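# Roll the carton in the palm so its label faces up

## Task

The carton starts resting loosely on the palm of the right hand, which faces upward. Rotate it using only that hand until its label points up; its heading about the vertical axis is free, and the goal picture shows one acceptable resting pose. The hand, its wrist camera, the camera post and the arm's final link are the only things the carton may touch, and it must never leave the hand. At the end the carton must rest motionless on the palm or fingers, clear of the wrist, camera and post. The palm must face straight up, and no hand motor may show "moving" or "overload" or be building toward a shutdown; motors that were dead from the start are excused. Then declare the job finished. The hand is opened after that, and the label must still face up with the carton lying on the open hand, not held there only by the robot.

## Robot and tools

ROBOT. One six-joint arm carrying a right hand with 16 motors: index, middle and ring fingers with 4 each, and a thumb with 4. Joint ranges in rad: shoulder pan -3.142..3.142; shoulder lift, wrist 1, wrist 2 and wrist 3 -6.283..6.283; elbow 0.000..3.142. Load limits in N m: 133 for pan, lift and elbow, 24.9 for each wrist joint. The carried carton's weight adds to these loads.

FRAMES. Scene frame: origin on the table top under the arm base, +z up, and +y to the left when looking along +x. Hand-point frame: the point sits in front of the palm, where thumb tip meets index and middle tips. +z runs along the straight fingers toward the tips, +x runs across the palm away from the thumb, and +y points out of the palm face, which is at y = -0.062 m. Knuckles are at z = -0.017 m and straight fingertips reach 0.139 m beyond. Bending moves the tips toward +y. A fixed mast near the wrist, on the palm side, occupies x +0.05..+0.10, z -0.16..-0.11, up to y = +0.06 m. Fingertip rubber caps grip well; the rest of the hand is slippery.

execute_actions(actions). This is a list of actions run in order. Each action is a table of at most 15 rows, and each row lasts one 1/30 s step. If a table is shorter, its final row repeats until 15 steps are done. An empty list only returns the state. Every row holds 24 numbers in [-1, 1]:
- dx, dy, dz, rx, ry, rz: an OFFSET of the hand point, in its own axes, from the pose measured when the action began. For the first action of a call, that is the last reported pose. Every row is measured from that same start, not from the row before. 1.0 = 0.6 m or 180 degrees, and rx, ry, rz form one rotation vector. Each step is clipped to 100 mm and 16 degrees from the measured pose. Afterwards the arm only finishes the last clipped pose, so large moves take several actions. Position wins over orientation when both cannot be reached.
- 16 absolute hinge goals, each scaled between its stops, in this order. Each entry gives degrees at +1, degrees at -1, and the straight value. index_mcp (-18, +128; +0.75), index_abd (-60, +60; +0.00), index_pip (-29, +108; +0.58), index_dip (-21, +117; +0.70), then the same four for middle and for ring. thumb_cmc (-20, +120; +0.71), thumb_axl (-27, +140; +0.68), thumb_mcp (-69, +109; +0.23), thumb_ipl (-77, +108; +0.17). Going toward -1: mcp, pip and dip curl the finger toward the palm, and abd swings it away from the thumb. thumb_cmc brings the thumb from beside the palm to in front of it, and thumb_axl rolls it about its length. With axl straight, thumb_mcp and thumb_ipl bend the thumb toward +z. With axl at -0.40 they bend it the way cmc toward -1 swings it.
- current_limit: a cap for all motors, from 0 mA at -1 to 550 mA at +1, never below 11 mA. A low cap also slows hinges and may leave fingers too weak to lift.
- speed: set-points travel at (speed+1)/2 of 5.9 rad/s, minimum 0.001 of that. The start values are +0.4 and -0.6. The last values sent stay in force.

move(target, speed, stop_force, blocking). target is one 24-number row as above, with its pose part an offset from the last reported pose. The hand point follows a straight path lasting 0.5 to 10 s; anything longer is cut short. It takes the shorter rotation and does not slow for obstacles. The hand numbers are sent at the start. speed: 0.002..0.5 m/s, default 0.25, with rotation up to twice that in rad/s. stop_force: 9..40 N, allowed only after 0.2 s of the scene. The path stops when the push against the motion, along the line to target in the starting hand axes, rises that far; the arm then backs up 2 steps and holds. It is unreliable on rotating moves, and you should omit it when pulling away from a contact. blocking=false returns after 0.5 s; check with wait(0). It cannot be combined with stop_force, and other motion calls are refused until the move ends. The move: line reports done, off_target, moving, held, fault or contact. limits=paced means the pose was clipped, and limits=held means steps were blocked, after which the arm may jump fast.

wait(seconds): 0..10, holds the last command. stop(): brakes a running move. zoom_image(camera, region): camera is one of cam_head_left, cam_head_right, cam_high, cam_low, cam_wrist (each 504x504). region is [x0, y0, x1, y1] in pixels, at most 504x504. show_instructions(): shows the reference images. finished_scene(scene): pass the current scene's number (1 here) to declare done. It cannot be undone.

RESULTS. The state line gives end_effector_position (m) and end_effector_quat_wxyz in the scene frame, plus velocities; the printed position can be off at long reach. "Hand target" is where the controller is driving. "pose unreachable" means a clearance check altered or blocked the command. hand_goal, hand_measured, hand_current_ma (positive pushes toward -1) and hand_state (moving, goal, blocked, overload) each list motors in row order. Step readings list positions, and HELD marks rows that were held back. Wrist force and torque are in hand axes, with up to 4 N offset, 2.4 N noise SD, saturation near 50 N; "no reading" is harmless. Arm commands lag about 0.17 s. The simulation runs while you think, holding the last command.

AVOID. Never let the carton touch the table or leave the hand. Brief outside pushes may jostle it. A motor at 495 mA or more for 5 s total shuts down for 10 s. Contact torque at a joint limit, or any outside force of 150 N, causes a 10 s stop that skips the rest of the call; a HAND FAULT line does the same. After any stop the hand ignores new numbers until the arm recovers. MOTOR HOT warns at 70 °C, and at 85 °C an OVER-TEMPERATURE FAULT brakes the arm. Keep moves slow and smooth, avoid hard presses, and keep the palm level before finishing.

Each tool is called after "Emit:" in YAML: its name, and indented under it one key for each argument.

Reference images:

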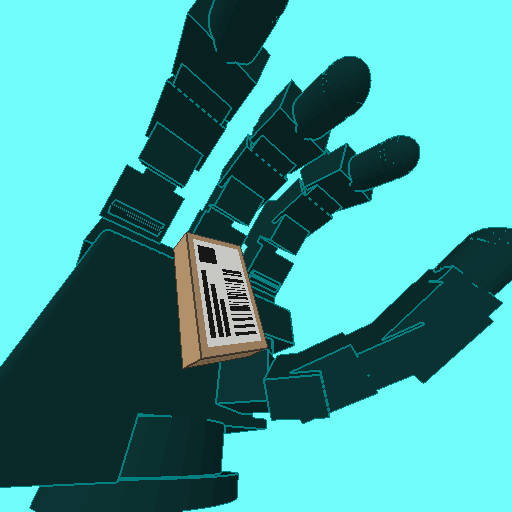

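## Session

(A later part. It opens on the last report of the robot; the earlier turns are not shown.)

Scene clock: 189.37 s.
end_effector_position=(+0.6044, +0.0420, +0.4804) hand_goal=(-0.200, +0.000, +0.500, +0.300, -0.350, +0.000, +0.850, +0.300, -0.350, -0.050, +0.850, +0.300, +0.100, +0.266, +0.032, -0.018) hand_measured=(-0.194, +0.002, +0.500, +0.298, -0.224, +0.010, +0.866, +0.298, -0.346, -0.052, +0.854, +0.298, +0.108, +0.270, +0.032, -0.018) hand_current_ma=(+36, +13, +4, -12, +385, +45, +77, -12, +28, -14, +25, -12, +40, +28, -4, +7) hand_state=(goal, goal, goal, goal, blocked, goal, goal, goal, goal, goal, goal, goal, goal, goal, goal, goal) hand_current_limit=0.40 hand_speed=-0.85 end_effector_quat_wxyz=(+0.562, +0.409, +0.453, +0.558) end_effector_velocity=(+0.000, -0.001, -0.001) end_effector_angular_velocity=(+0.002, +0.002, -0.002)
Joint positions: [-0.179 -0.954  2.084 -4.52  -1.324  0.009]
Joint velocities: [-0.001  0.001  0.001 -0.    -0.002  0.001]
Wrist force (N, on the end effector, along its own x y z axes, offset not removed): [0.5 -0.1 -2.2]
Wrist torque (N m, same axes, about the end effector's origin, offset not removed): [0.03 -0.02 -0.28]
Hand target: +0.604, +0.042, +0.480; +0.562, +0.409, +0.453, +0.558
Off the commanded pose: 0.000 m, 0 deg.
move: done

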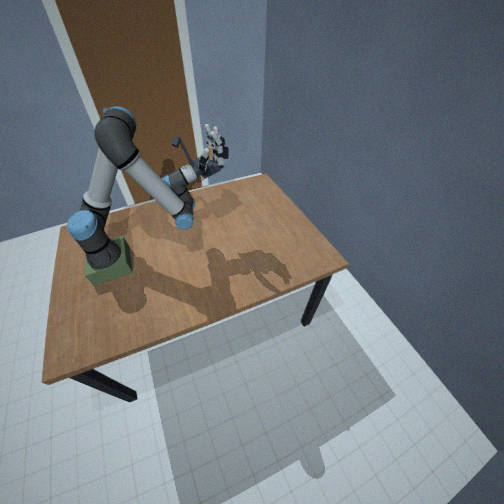

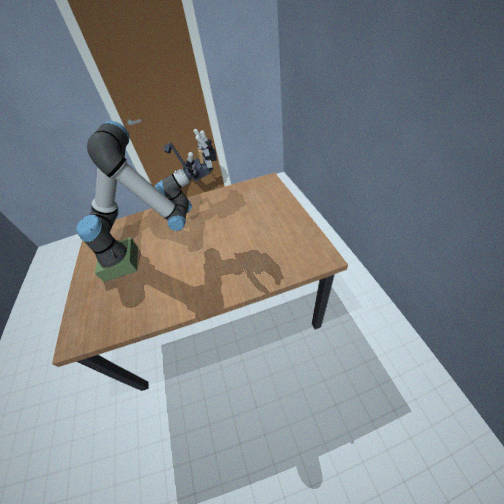

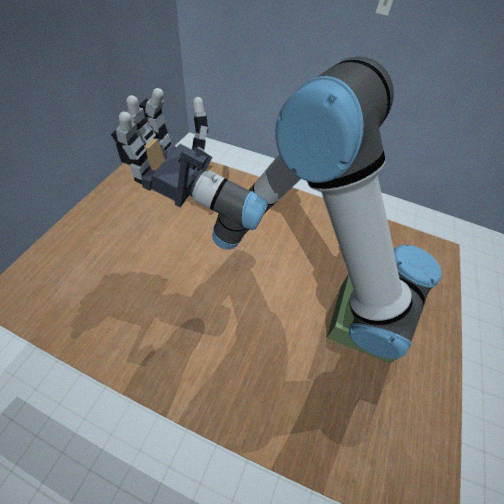

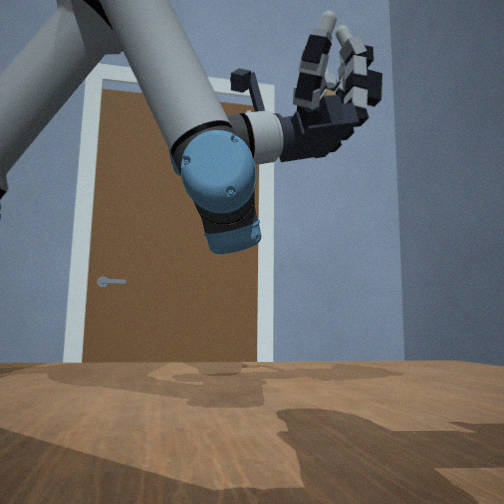

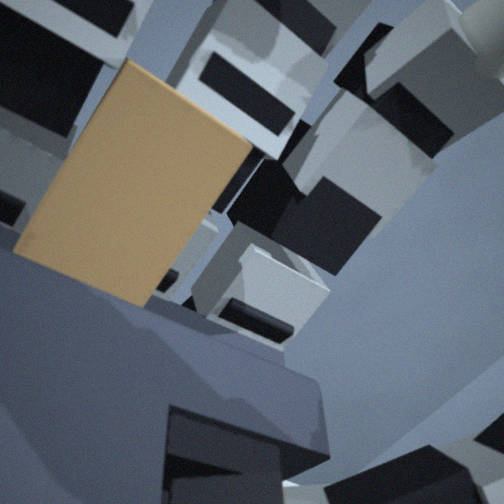

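Emit:
move:
  target: [0,0,0,-0.08,0,0,-0.2,0,0.5,0.3,-0.3,0,0.85,0.3,-0.2,-0.1,0.85,0.3,0.0,0.266,0.032,-0.018,0.4,-0.85]
  speed: 0.15

Emit:
move:
  target: [0,0,0,0,0,0,-0.2,0,0.5,0.3,-0.12,0,1,0.3,-0.12,-0.1,0.85,0.3,0.0,0.266,0.032,-0.018,0.4,-0.85]

Scene clock: 197.57 s.
end_effector_position=(+0.6043, +0.0420, +0.4803) hand_goal=(-0.200, +0.000, +0.500, +0.300, -0.300, +0.000, +0.850, +0.300, -0.200, -0.100, +0.850, +0.300, +0.000, +0.266, +0.032, -0.018) hand_measured=(-0.198, +0.002, +0.500, +0.298, -0.228, +0.012, +0.866, +0.298, -0.200, -0.098, +0.854, +0.298, +0.014, +0.270, +0.032, -0.018) hand_current_ma=(+8, +12, +4, -12, +384, +49, +82, -12, -3, +10, +24, -12, +72, +23, +1, +7) hand_state=(goal, goal, goal, goal, blocked, goal, goal, goal, goal, goal, goal, goal, goal, goal, goal, goal) hand_current_limit=0.40 hand_speed=-0.85 end_effector_quat_wxyz=(+0.609, +0.336, +0.380, +0.610) end_effector_velocity=(+0.000, -0.000, +0.001) end_effector_angular_velocity=(+0.001, -0.010, +0.001)
Joint positions: [-0.162 -0.794  1.885 -4.737 -1.349  0.062]
Joint velocities: [ 0.001  0.005 -0.01  -0.005 -0.001  0.002]
Wrist force (N, on the end effector, along its own x y z axes, offset not removed): [-0.1 -0.4 -2.8]
Wrist torque (N m, same axes, about the end effector's origin, offset not removed): [-0.06 0.01 -0.27]
Hand target: +0.604, +0.042, +0.480; +0.609, +0.335, +0.380, +0.610
Off the commanded pose: 0.000 m, 0 deg.
move: done

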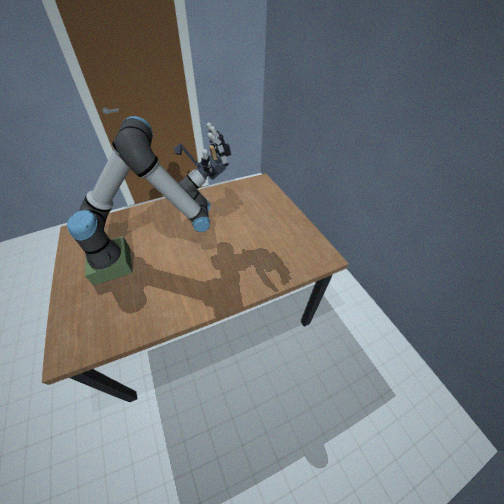

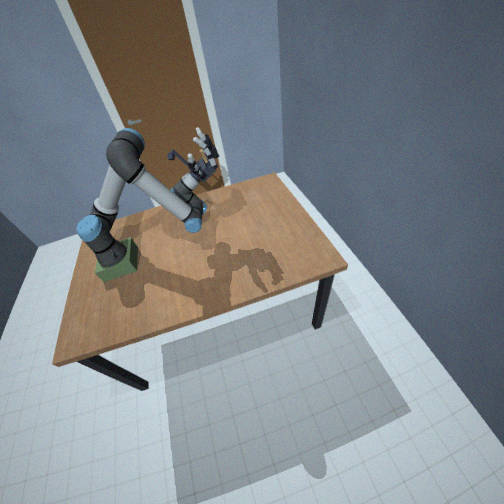

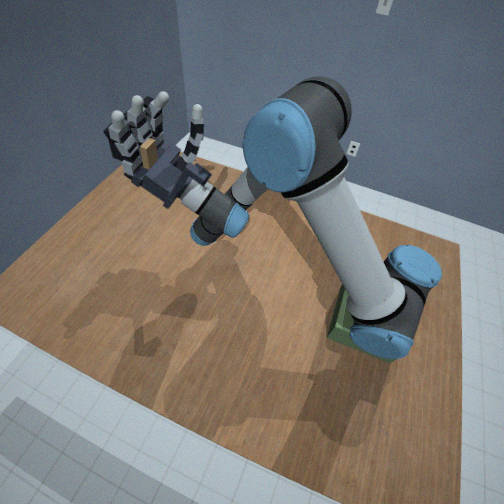

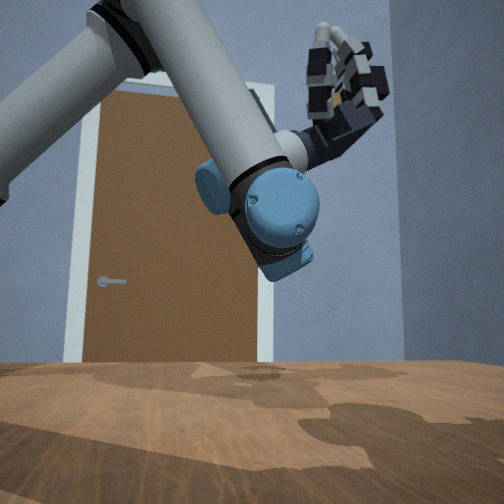

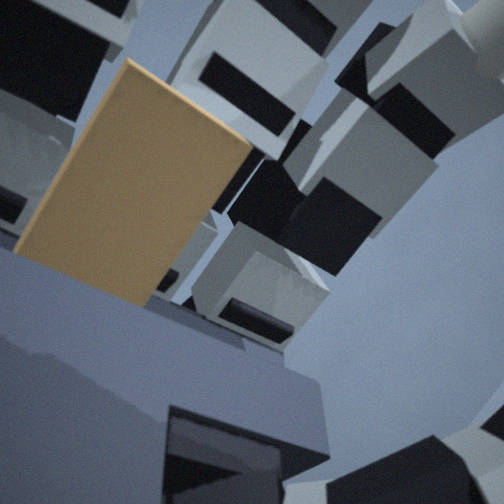

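Scene clock: 198.37 s.
end_effector_position=(+0.6043, +0.0420, +0.4803) hand_goal=(-0.200, +0.000, +0.500, +0.300, -0.120, +0.000, +1.000, +0.300, -0.120, -0.100, +0.850, +0.300, +0.000, +0.266, +0.032, -0.018) hand_measured=(-0.198, +0.002, +0.500, +0.298, -0.120, +0.004, +0.998, +0.298, -0.120, -0.098, +0.854, +0.298, +0.012, +0.270, +0.032, -0.018) hand_current_ma=(+7, +12, +4, -12, -4, +14, -7, -12, -5, +10, +22, -12, +71, +22, +1, +7) hand_state=(goal, goal, goal, goal, goal, goal, goal, goal, goal, goal, goal, goal, goal, goal, goal, goal) hand_current_limit=0.40 hand_speed=-0.85 end_effector_quat_wxyz=(+0.609, +0.336, +0.380, +0.610) end_effector_velocity=(-0.000, +0.000, -0.000) end_effector_angular_velocity=(+0.000, +0.001, +0.000)
Joint positions: [-0.162 -0.794  1.885 -4.737 -1.349  0.062]
Joint velocities: [ 0.001  0.     0.    -0.    -0.     0.   ]
Wrist force (N, on the end effector, along its own x y z axes, offset not removed): [1.6 -1.1 -1.0]
Wrist torque (N m, same axes, about the end effector's origin, offset not removed): [-0.20 -0.18 -0.08]
Hand target: +0.604, +0.042, +0.480; +0.609, +0.336, +0.380, +0.610
Off the commanded pose: 0.000 m, 0 deg.
move: done

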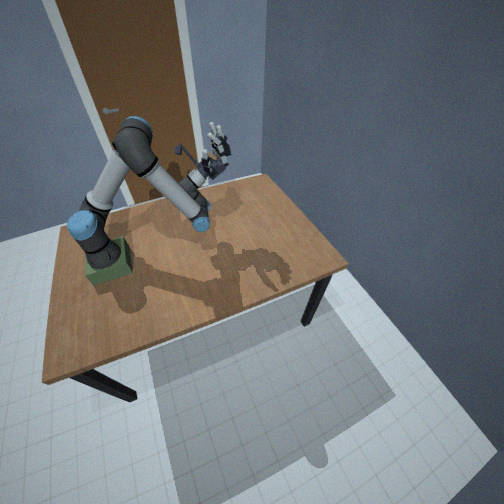

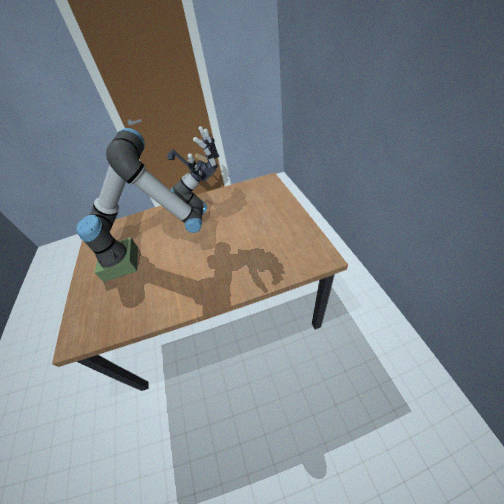

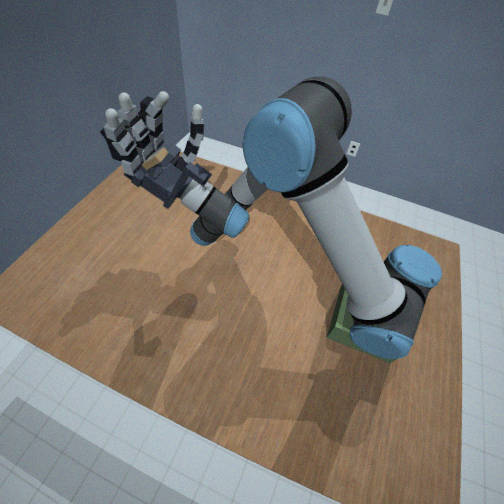

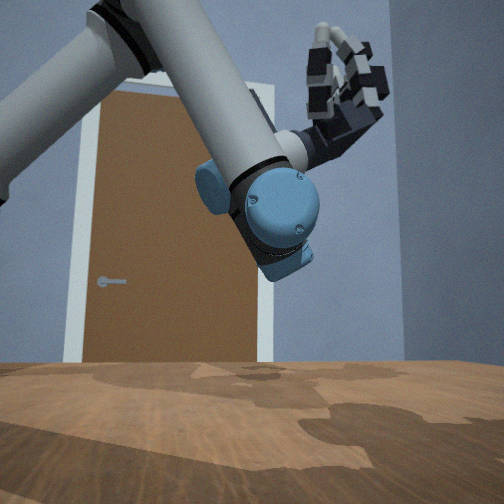

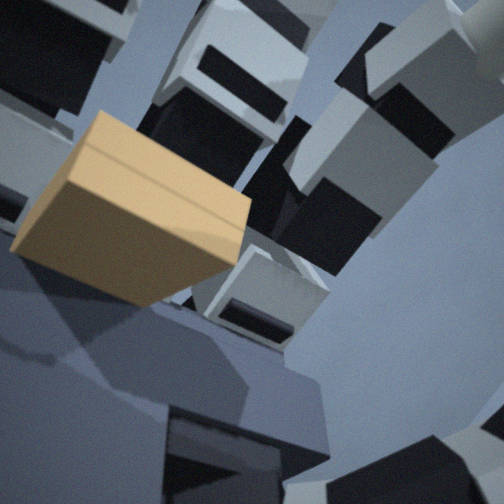

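It is toppling toward the palm. I open the knuckles a little further to let it go.

Emit:
move:
  target: [0,0,0,0.03,0,0,-0.1,0,0.5,0.3,0.08,0,0.8,0.3,0.08,-0.1,0.8,0.3,0.0,0.266,0.032,-0.018,0.4,-0.85]
  speed: 0.1

Scene clock: 201.60 s.
end_effector_position=(+0.6043, +0.0420, +0.4803) hand_goal=(-0.100, +0.000, +0.500, +0.300, +0.080, +0.000, +0.800, +0.300, +0.080, -0.100, +0.800, +0.300, +0.000, +0.266, +0.032, -0.018) hand_measured=(-0.102, +0.002, +0.500, +0.298, +0.084, +0.004, +0.808, +0.298, +0.082, -0.098, +0.806, +0.298, +0.012, +0.270, +0.032, -0.018) hand_current_ma=(-6, +12, +4, -12, +16, +14, +38, -12, +15, +10, +28, -12, +71, +22, +1, +7) hand_state=(goal, goal, goal, goal, goal, goal, goal, goal, goal, goal, goal, goal, goal, goal, goal, goal) hand_current_limit=0.40 hand_speed=-0.85 end_effector_quat_wxyz=(+0.593, +0.364, +0.408, +0.592) end_effector_velocity=(+0.000, -0.001, -0.000) end_effector_angular_velocity=(-0.001, +0.014, -0.003)
Joint positions: [-0.169 -0.849  1.964 -4.666 -1.338  0.044]
Joint velocities: [-0.002 -0.008  0.01   0.012  0.    -0.004]
Wrist force (N, on the end effector, along its own x y z axes, offset not removed): [1.6 0.4 -0.9]
Wrist torque (N m, same axes, about the end effector's origin, offset not removed): [0.05 -0.15 -0.01]
Hand target: +0.604, +0.042, +0.480; +0.592, +0.364, +0.408, +0.591
Off the commanded pose: 0.000 m, 0 deg.
move: done

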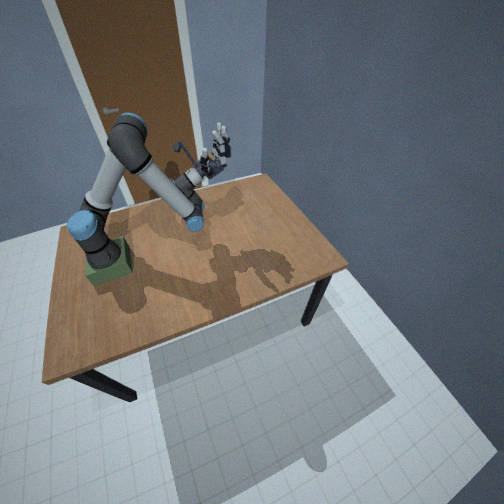

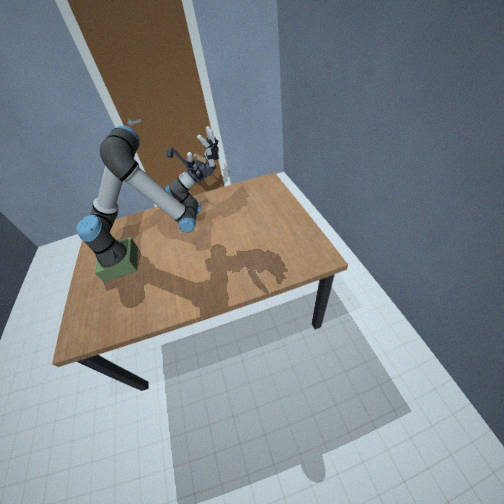

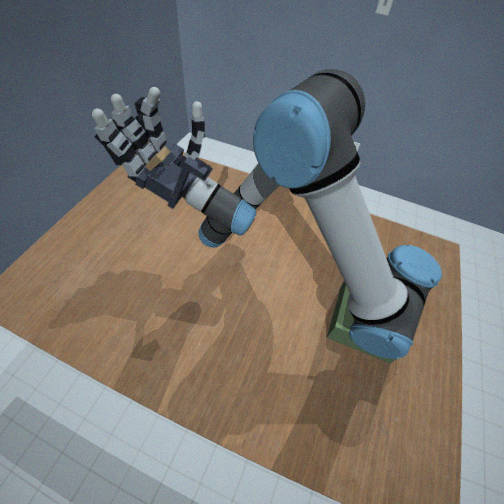

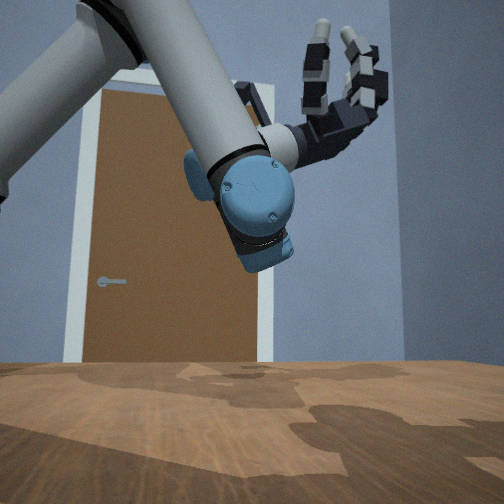

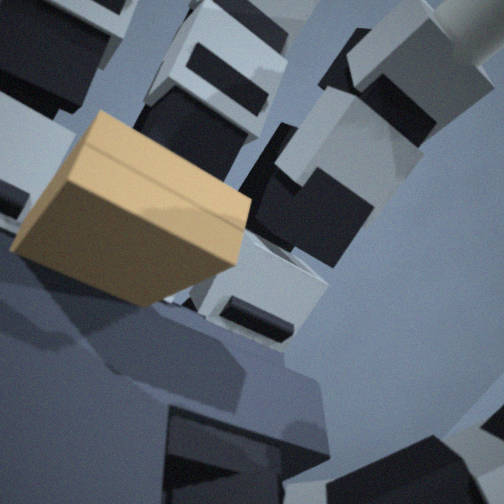

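Emit:
move:
  target: [0,0,0,0,0,0,-0.1,0,0.5,0.3,-0.55,0,0.9,0.5,-0.3,-0.1,0.8,0.3,0.0,0.266,0.032,-0.018,0.3,-0.8]

Scene clock: 205.30 s.
end_effector_position=(+0.6043, +0.0420, +0.4803) hand_goal=(-0.100, +0.000, +0.500, +0.300, -0.550, +0.000, +0.900, +0.500, -0.300, -0.100, +0.800, +0.300, +0.000, +0.266, +0.032, -0.018) hand_measured=(-0.100, +0.002, +0.500, +0.298, -0.550, +0.004, +0.898, +0.498, -0.298, -0.098, +0.804, +0.298, +0.012, +0.270, +0.032, -0.018) hand_current_ma=(-5, +12, +4, -12, -5, +14, -6, -15, +12, +10, +19, -12, +71, +22, +1, +7) hand_state=(goal, goal, goal, goal, goal, goal, goal, goal, goal, goal, goal, goal, goal, goal, goal, goal) hand_current_limit=0.30 hand_speed=-0.80 end_effector_quat_wxyz=(+0.593, +0.364, +0.408, +0.592) end_effector_velocity=(+0.000, +0.000, -0.000) end_effector_angular_velocity=(-0.000, +0.001, +0.000)
Joint positions: [-0.169 -0.849  1.964 -4.666 -1.338  0.044]
Joint velocities: [ 0.001  0.001 -0.     0.001 -0.    -0.001]
Wrist force (N, on the end effector, along its own x y z axes, offset not removed): [0.0 0.9 -1.3]
Wrist torque (N m, same axes, about the end effector's origin, offset not removed): [0.10 -0.05 -0.29]
Hand target: +0.604, +0.042, +0.480; +0.593, +0.364, +0.408, +0.592
Off the commanded pose: 0.000 m, 0 deg.
move: done

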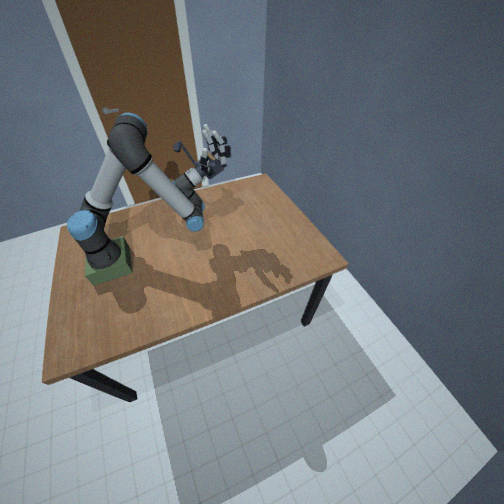

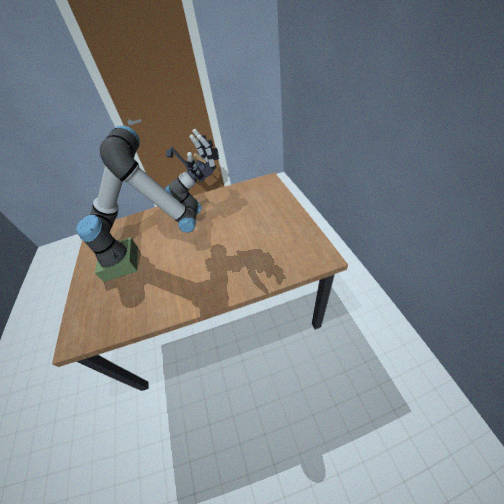

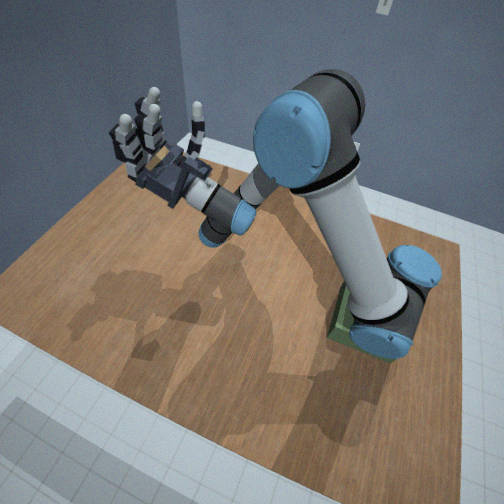

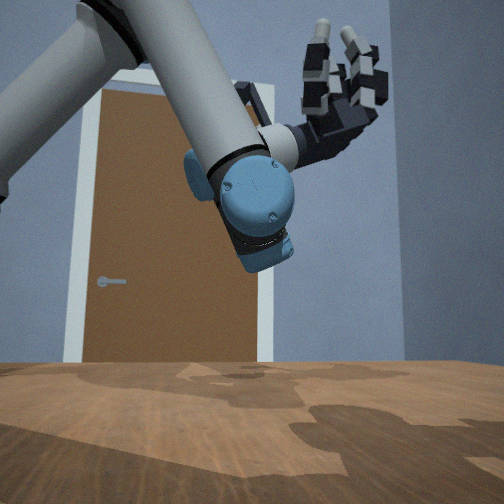

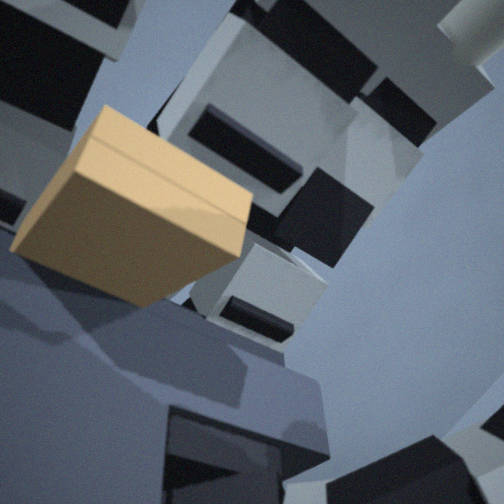

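Emit:
move:
  target: [0,0,0,0.04,0,0,-0.1,0,0.5,0.3,-0.85,0,0.9,0.6,-0.3,-0.1,0.8,0.3,0.0,0.266,0.032,-0.018,0.3,-0.8]
  speed: 0.1

Scene clock: 208.47 s.
end_effector_position=(+0.6043, +0.0420, +0.4803) hand_goal=(-0.100, +0.000, +0.500, +0.300, -0.850, +0.000, +0.900, +0.600, -0.300, -0.100, +0.800, +0.300, +0.000, +0.266, +0.032, -0.018) hand_measured=(-0.100, +0.002, +0.500, +0.298, -0.660, +0.004, +0.898, +0.596, -0.298, -0.098, +0.804, +0.298, +0.012, +0.270, +0.032, -0.018) hand_current_ma=(+2, +12, +4, -12, +358, +14, -6, -17, +11, +10, +19, -12, +71, +22, +1, +7) hand_state=(goal, goal, goal, goal, blocked, goal, goal, goal, goal, goal, goal, goal, goal, goal, goal, goal) hand_current_limit=0.30 hand_speed=-0.80 end_effector_quat_wxyz=(+0.569, +0.400, +0.444, +0.565) end_effector_velocity=(+0.000, -0.001, +0.000) end_effector_angular_velocity=(+0.000, +0.013, -0.001)
Joint positions: [-0.177 -0.93   2.06  -4.554 -1.326  0.017]
Joint velocities: [-0.002 -0.009  0.009  0.014  0.002 -0.002]
Wrist force (N, on the end effector, along its own x y z axes, offset not removed): [0.9 0.8 -1.1]
Wrist torque (N m, same axes, about the end effector's origin, offset not removed): [0.05 -0.11 -0.16]
Hand target: +0.604, +0.042, +0.480; +0.569, +0.400, +0.444, +0.565
Off the commanded pose: 0.000 m, 0 deg.
move: done

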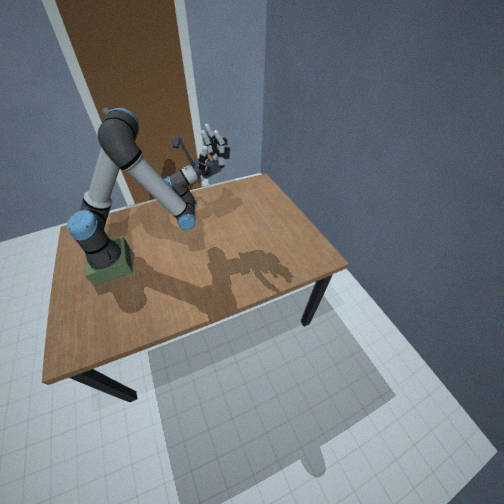

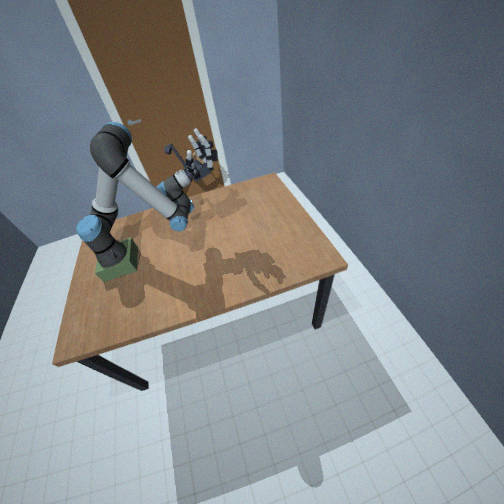

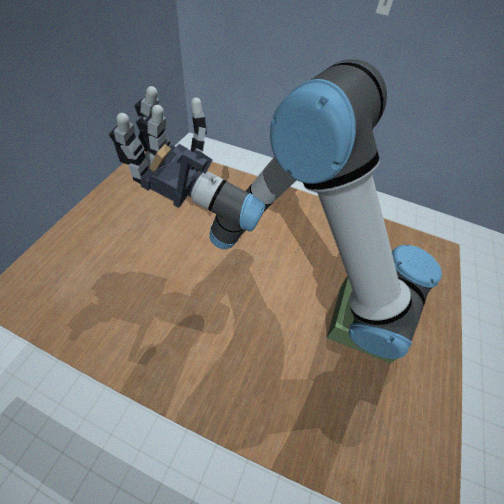

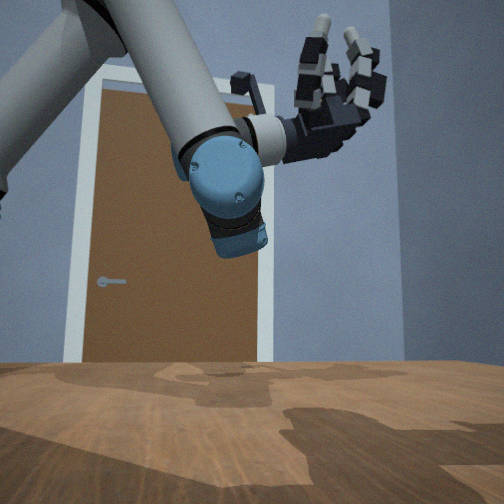

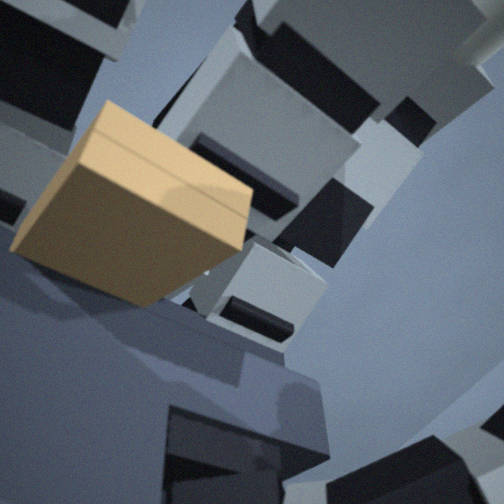

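Emit:
move:
  target: [0,0,0,-0.04,0,0,-0.1,0,0.5,0.3,-0.5,0,0.2,0.6,-0.2,-0.1,0.8,0.3,0.0,0.266,0.032,-0.018,0.4,-0.8]
  speed: 0.1

Emit:
zoom_image:
  camera: "cam_high"
  region: [100,90,220,210]

Scene clock: 213.00 s.
end_effector_position=(+0.6043, +0.0420, +0.4803) hand_goal=(-0.100, +0.000, +0.500, +0.300, -0.500, +0.000, +0.200, +0.600, -0.200, -0.100, +0.800, +0.300, +0.000, +0.266, +0.032, -0.018) hand_measured=(-0.100, +0.002, +0.500, +0.298, -0.510, +0.004, +0.200, +0.596, -0.200, -0.098, +0.804, +0.298, +0.012, +0.270, +0.032, -0.018) hand_current_ma=(+3, +12, +4, -12, -52, +14, +2, -17, -1, +10, +19, -12, +71, +22, +1, +7) hand_state=(goal, goal, goal, goal, goal, goal, goal, goal, goal, goal, goal, goal, goal, goal, goal, goal) hand_current_limit=0.40 hand_speed=-0.80 end_effector_quat_wxyz=(+0.593, +0.363, +0.408, +0.592) end_effector_velocity=(-0.000, +0.000, +0.000) end_effector_angular_velocity=(+0.000, -0.000, +0.001)
Joint positions: [-0.169 -0.848  1.963 -4.667 -1.338  0.044]
Joint velocities: [ 0.    -0.001 -0.     0.001  0.     0.001]
Wrist force (N, on the end effector, along its own x y z axes, offset not removed): [1.1 0.0 -0.1]
Wrist torque (N m, same axes, about the end effector's origin, offset not removed): [-0.08 -0.15 -0.24]
Hand target: +0.604, +0.042, +0.480; +0.593, +0.363, +0.408, +0.592
Off the commanded pose: 0.000 m, 0 deg.
move: done

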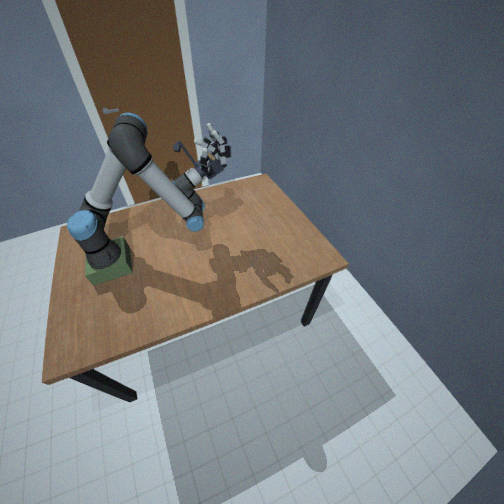

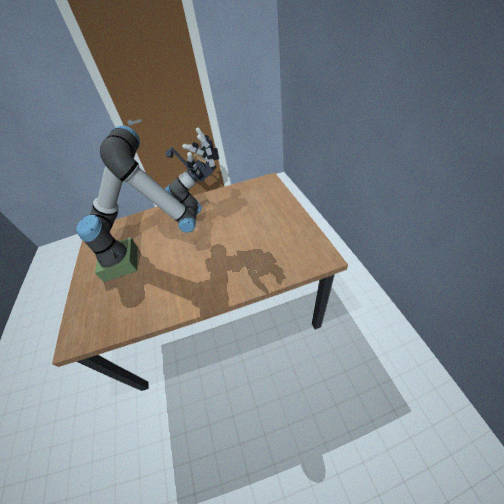

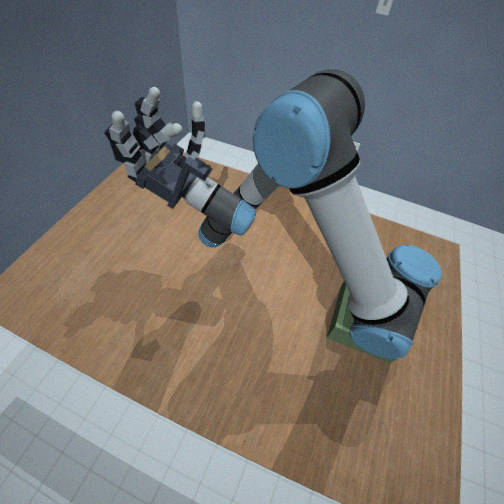

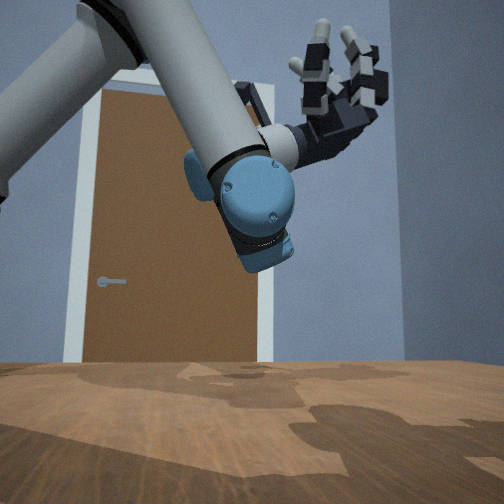

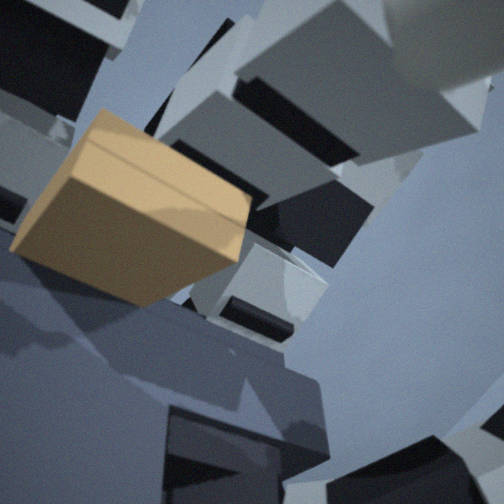

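Region (100, 90, 220, 210) of cam_high's 504x504 image, scaled by 4.200, with more detail than that image has.

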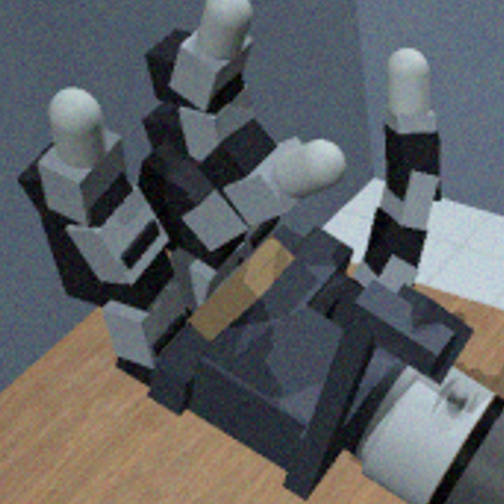

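Emit:
move:
  target: [0,0,0,0,0,0,0.2,0,0.4,0.3,0.6,0,0.3,0.3,0.6,0,0.3,0.3,0.0,0.266,0.032,-0.018,0.4,-0.6]

Emit:
zoom_image:
  camera: "cam_high"
  region: [90,90,220,220]

Scene clock: 217.97 s.
end_effector_position=(+0.6043, +0.0420, +0.4803) hand_goal=(+0.200, +0.000, +0.400, +0.300, +0.600, +0.000, +0.300, +0.300, +0.600, +0.000, +0.300, +0.300, +0.000, +0.266, +0.032, -0.018) hand_measured=(+0.204, +0.002, +0.404, +0.298, +0.608, +0.004, +0.300, +0.302, +0.608, -0.004, +0.306, +0.298, +0.012, +0.270, +0.032, -0.018) hand_current_ma=(+18, +12, +17, -12, +45, +14, -3, +12, +41, -17, +27, -12, +71, +22, +1, +7) hand_state=(goal, goal, goal, goal, goal, goal, goal, goal, goal, goal, goal, goal, goal, goal, goal, goal) hand_current_limit=0.40 hand_speed=-0.60 end_effector_quat_wxyz=(+0.593, +0.363, +0.408, +0.592) end_effector_velocity=(+0.000, -0.001, -0.001) end_effector_angular_velocity=(+0.001, +0.002, -0.001)
Joint positions: [-0.169 -0.848  1.963 -4.667 -1.338  0.044]
Joint velocities: [-0.001  0.001  0.     0.001 -0.     0.   ]
Wrist force (N, on the end effector, along its own x y z axes, offset not removed): [-1.1 -0.3 -1.6]
Wrist torque (N m, same axes, about the end effector's origin, offset not removed): [0.04 0.14 -0.42]
Hand target: +0.604, +0.042, +0.480; +0.593, +0.363, +0.408, +0.592
Off the commanded pose: 0.000 m, 0 deg.
move: done

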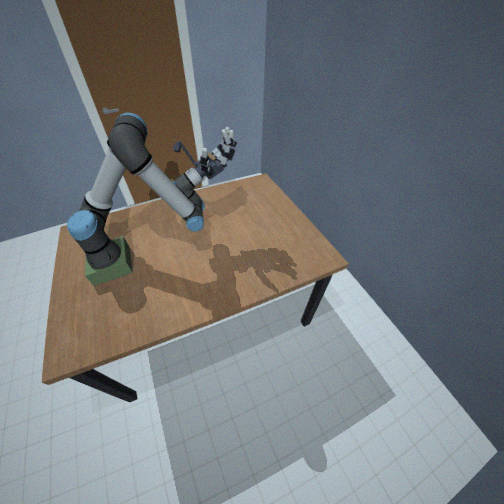

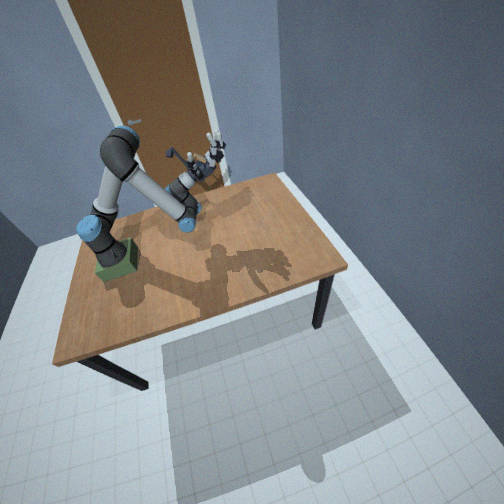

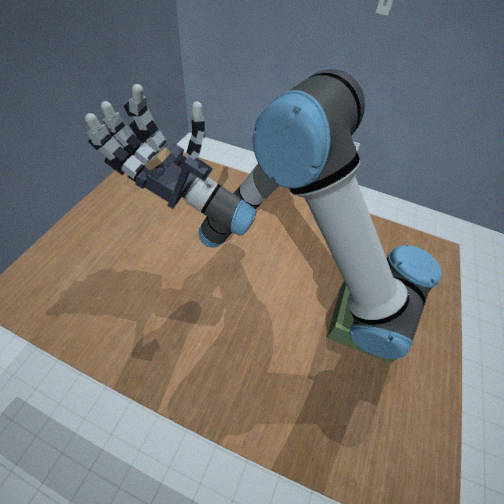

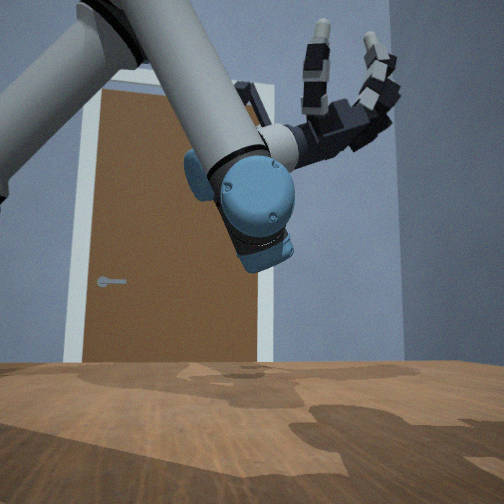

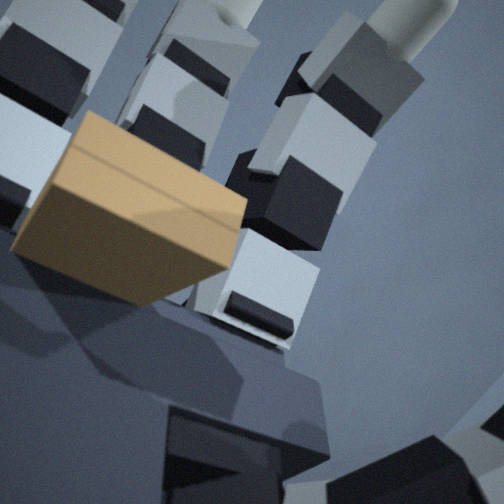

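Region (90, 90, 220, 220) of cam_high's 504x504 image, scaled by 3.877, with more detail than that image has.

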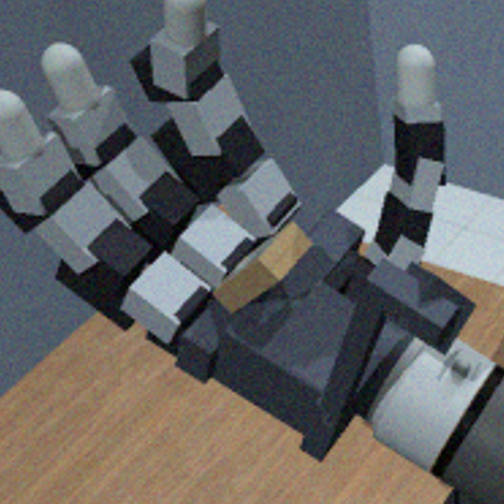

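Emit:
execute_actions:
  actions:
    - [[0,0,0,0,0,0,0.2,0,0.4,0.3,1,0,0.3,-0.4,0.6,0,0.3,0.3,0,0.266,0.032,-0.018,0.4,-0.3]]
    - [[0,0,0,0,0,0,0.2,0,0.4,0.3,1,0,-0.7,-0.4,0.6,0,0.3,0.3,0,0.266,0.032,-0.018,0.4,-0.3]]
    - [[0,0,0,0,0,0,0.2,0,0.4,0.3,1,0,-0.7,-0.4,0.6,0,0.3,0.3,0,0.266,0.032,-0.018,0.4,-0.3]]

Emit:
zoom_image:
  camera: "cam_high"
  region: [90,90,220,220]

Scene clock: 225.73 s.
end_effector_position=(+0.6043, +0.0420, +0.4803) hand_goal=(+0.200, +0.000, +0.400, +0.300, +1.000, +0.000, -0.700, -0.400, +0.600, +0.000, +0.300, +0.300, +0.000, +0.266, +0.032, -0.018) hand_measured=(+0.204, +0.002, +0.404, +0.298, +1.000, +0.004, -0.570, -0.398, +0.608, -0.004, +0.306, +0.298, +0.012, +0.270, +0.032, -0.018) hand_current_ma=(+18, +12, +17, -12, +2, +14, +65, +12, +41, -17, +27, -12, +71, +22, +1, +7) hand_state=(goal, goal, goal, goal, goal, goal, moving, goal, goal, goal, goal, goal, goal, goal, goal, goal) hand_current_limit=0.40 hand_speed=-0.30 end_effector_quat_wxyz=(+0.593, +0.363, +0.408, +0.592) end_effector_velocity=(+0.000, +0.001, -0.000) end_effector_angular_velocity=(-0.001, +0.001, +0.002)
Joint positions: [-0.169 -0.848  1.963 -4.667 -1.338  0.044]
Joint velocities: [ 0.     0.     0.     0.     0.002 -0.001]
Wrist force (N, on the end effector, along its own x y z axes, offset not removed): [1.2 0.8 0.0]
Wrist torque (N m, same axes, about the end effector's origin, offset not removed): [0.05 -0.10 -0.04]
Hand target: +0.604, +0.042, +0.480; +0.593, +0.363, +0.408, +0.592
Off the commanded pose: 0.000 m, 0 deg.
Step readings (end_effector_position; steps 1 to 15: 1st action; 16 to 30: 2nd action; 31 to 45: 3rd action):
0: (+0.6043, +0.0420, +0.4803)
1: (+0.6043, +0.0420, +0.4803)
2: (+0.6043, +0.0420, +0.4803)
4: (+0.6043, +0.0420, +0.4803)
8: (+0.6043, +0.0420, +0.4803)
15: (+0.6043, +0.0420, +0.4803)
16: (+0.6043, +0.0420, +0.4803)
17: (+0.6043, +0.0420, +0.4803)
19: (+0.6043, +0.0420, +0.4803)
23: (+0.6043, +0.0420, +0.4803)
30: (+0.6043, +0.0420, +0.4803)
31: (+0.6043, +0.0420, +0.4803)
32: (+0.6043, +0.0420, +0.4803)
34: (+0.6043, +0.0420, +0.4803)
38: (+0.6043, +0.0420, +0.4803)
45: end_effector_position above

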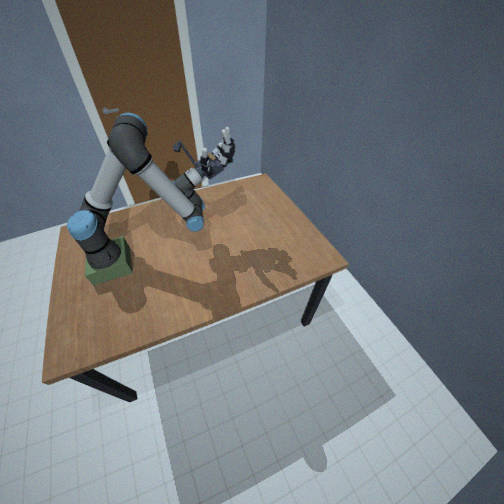

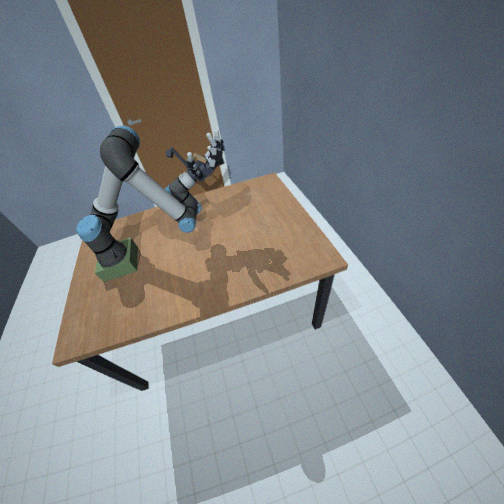

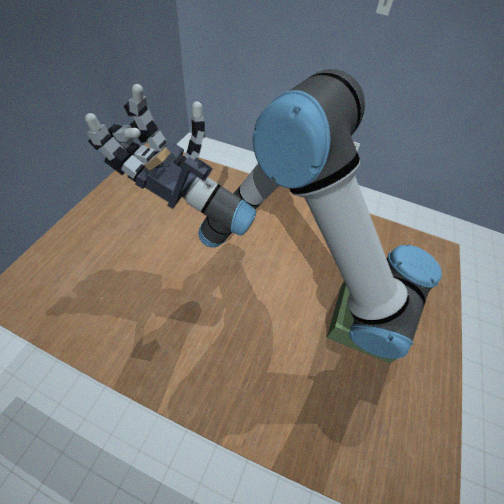

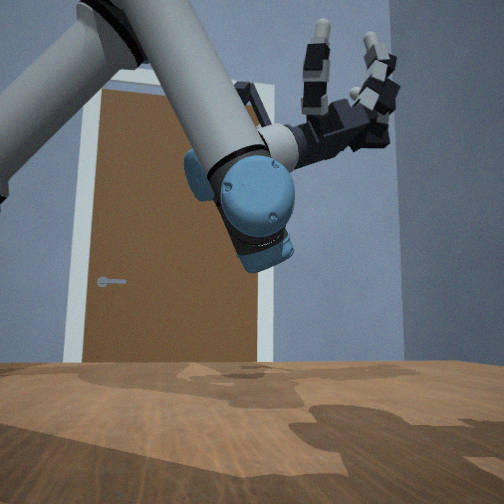

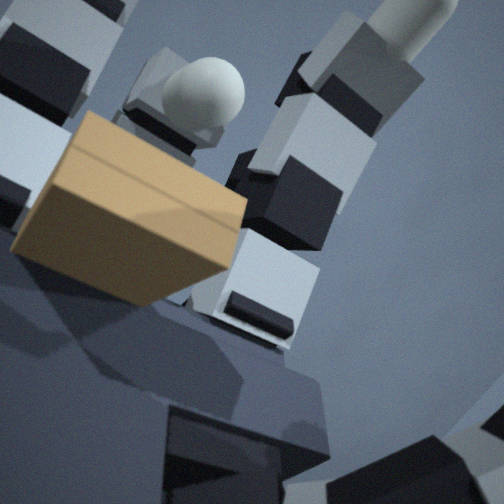

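Region (90, 90, 220, 220) of cam_high's 504x504 image, scaled by 3.877, with more detail than that image has.

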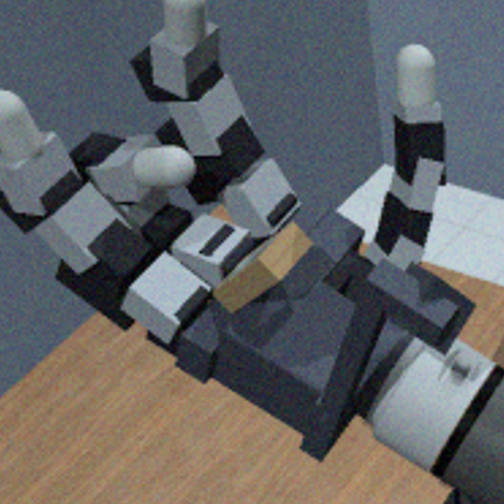

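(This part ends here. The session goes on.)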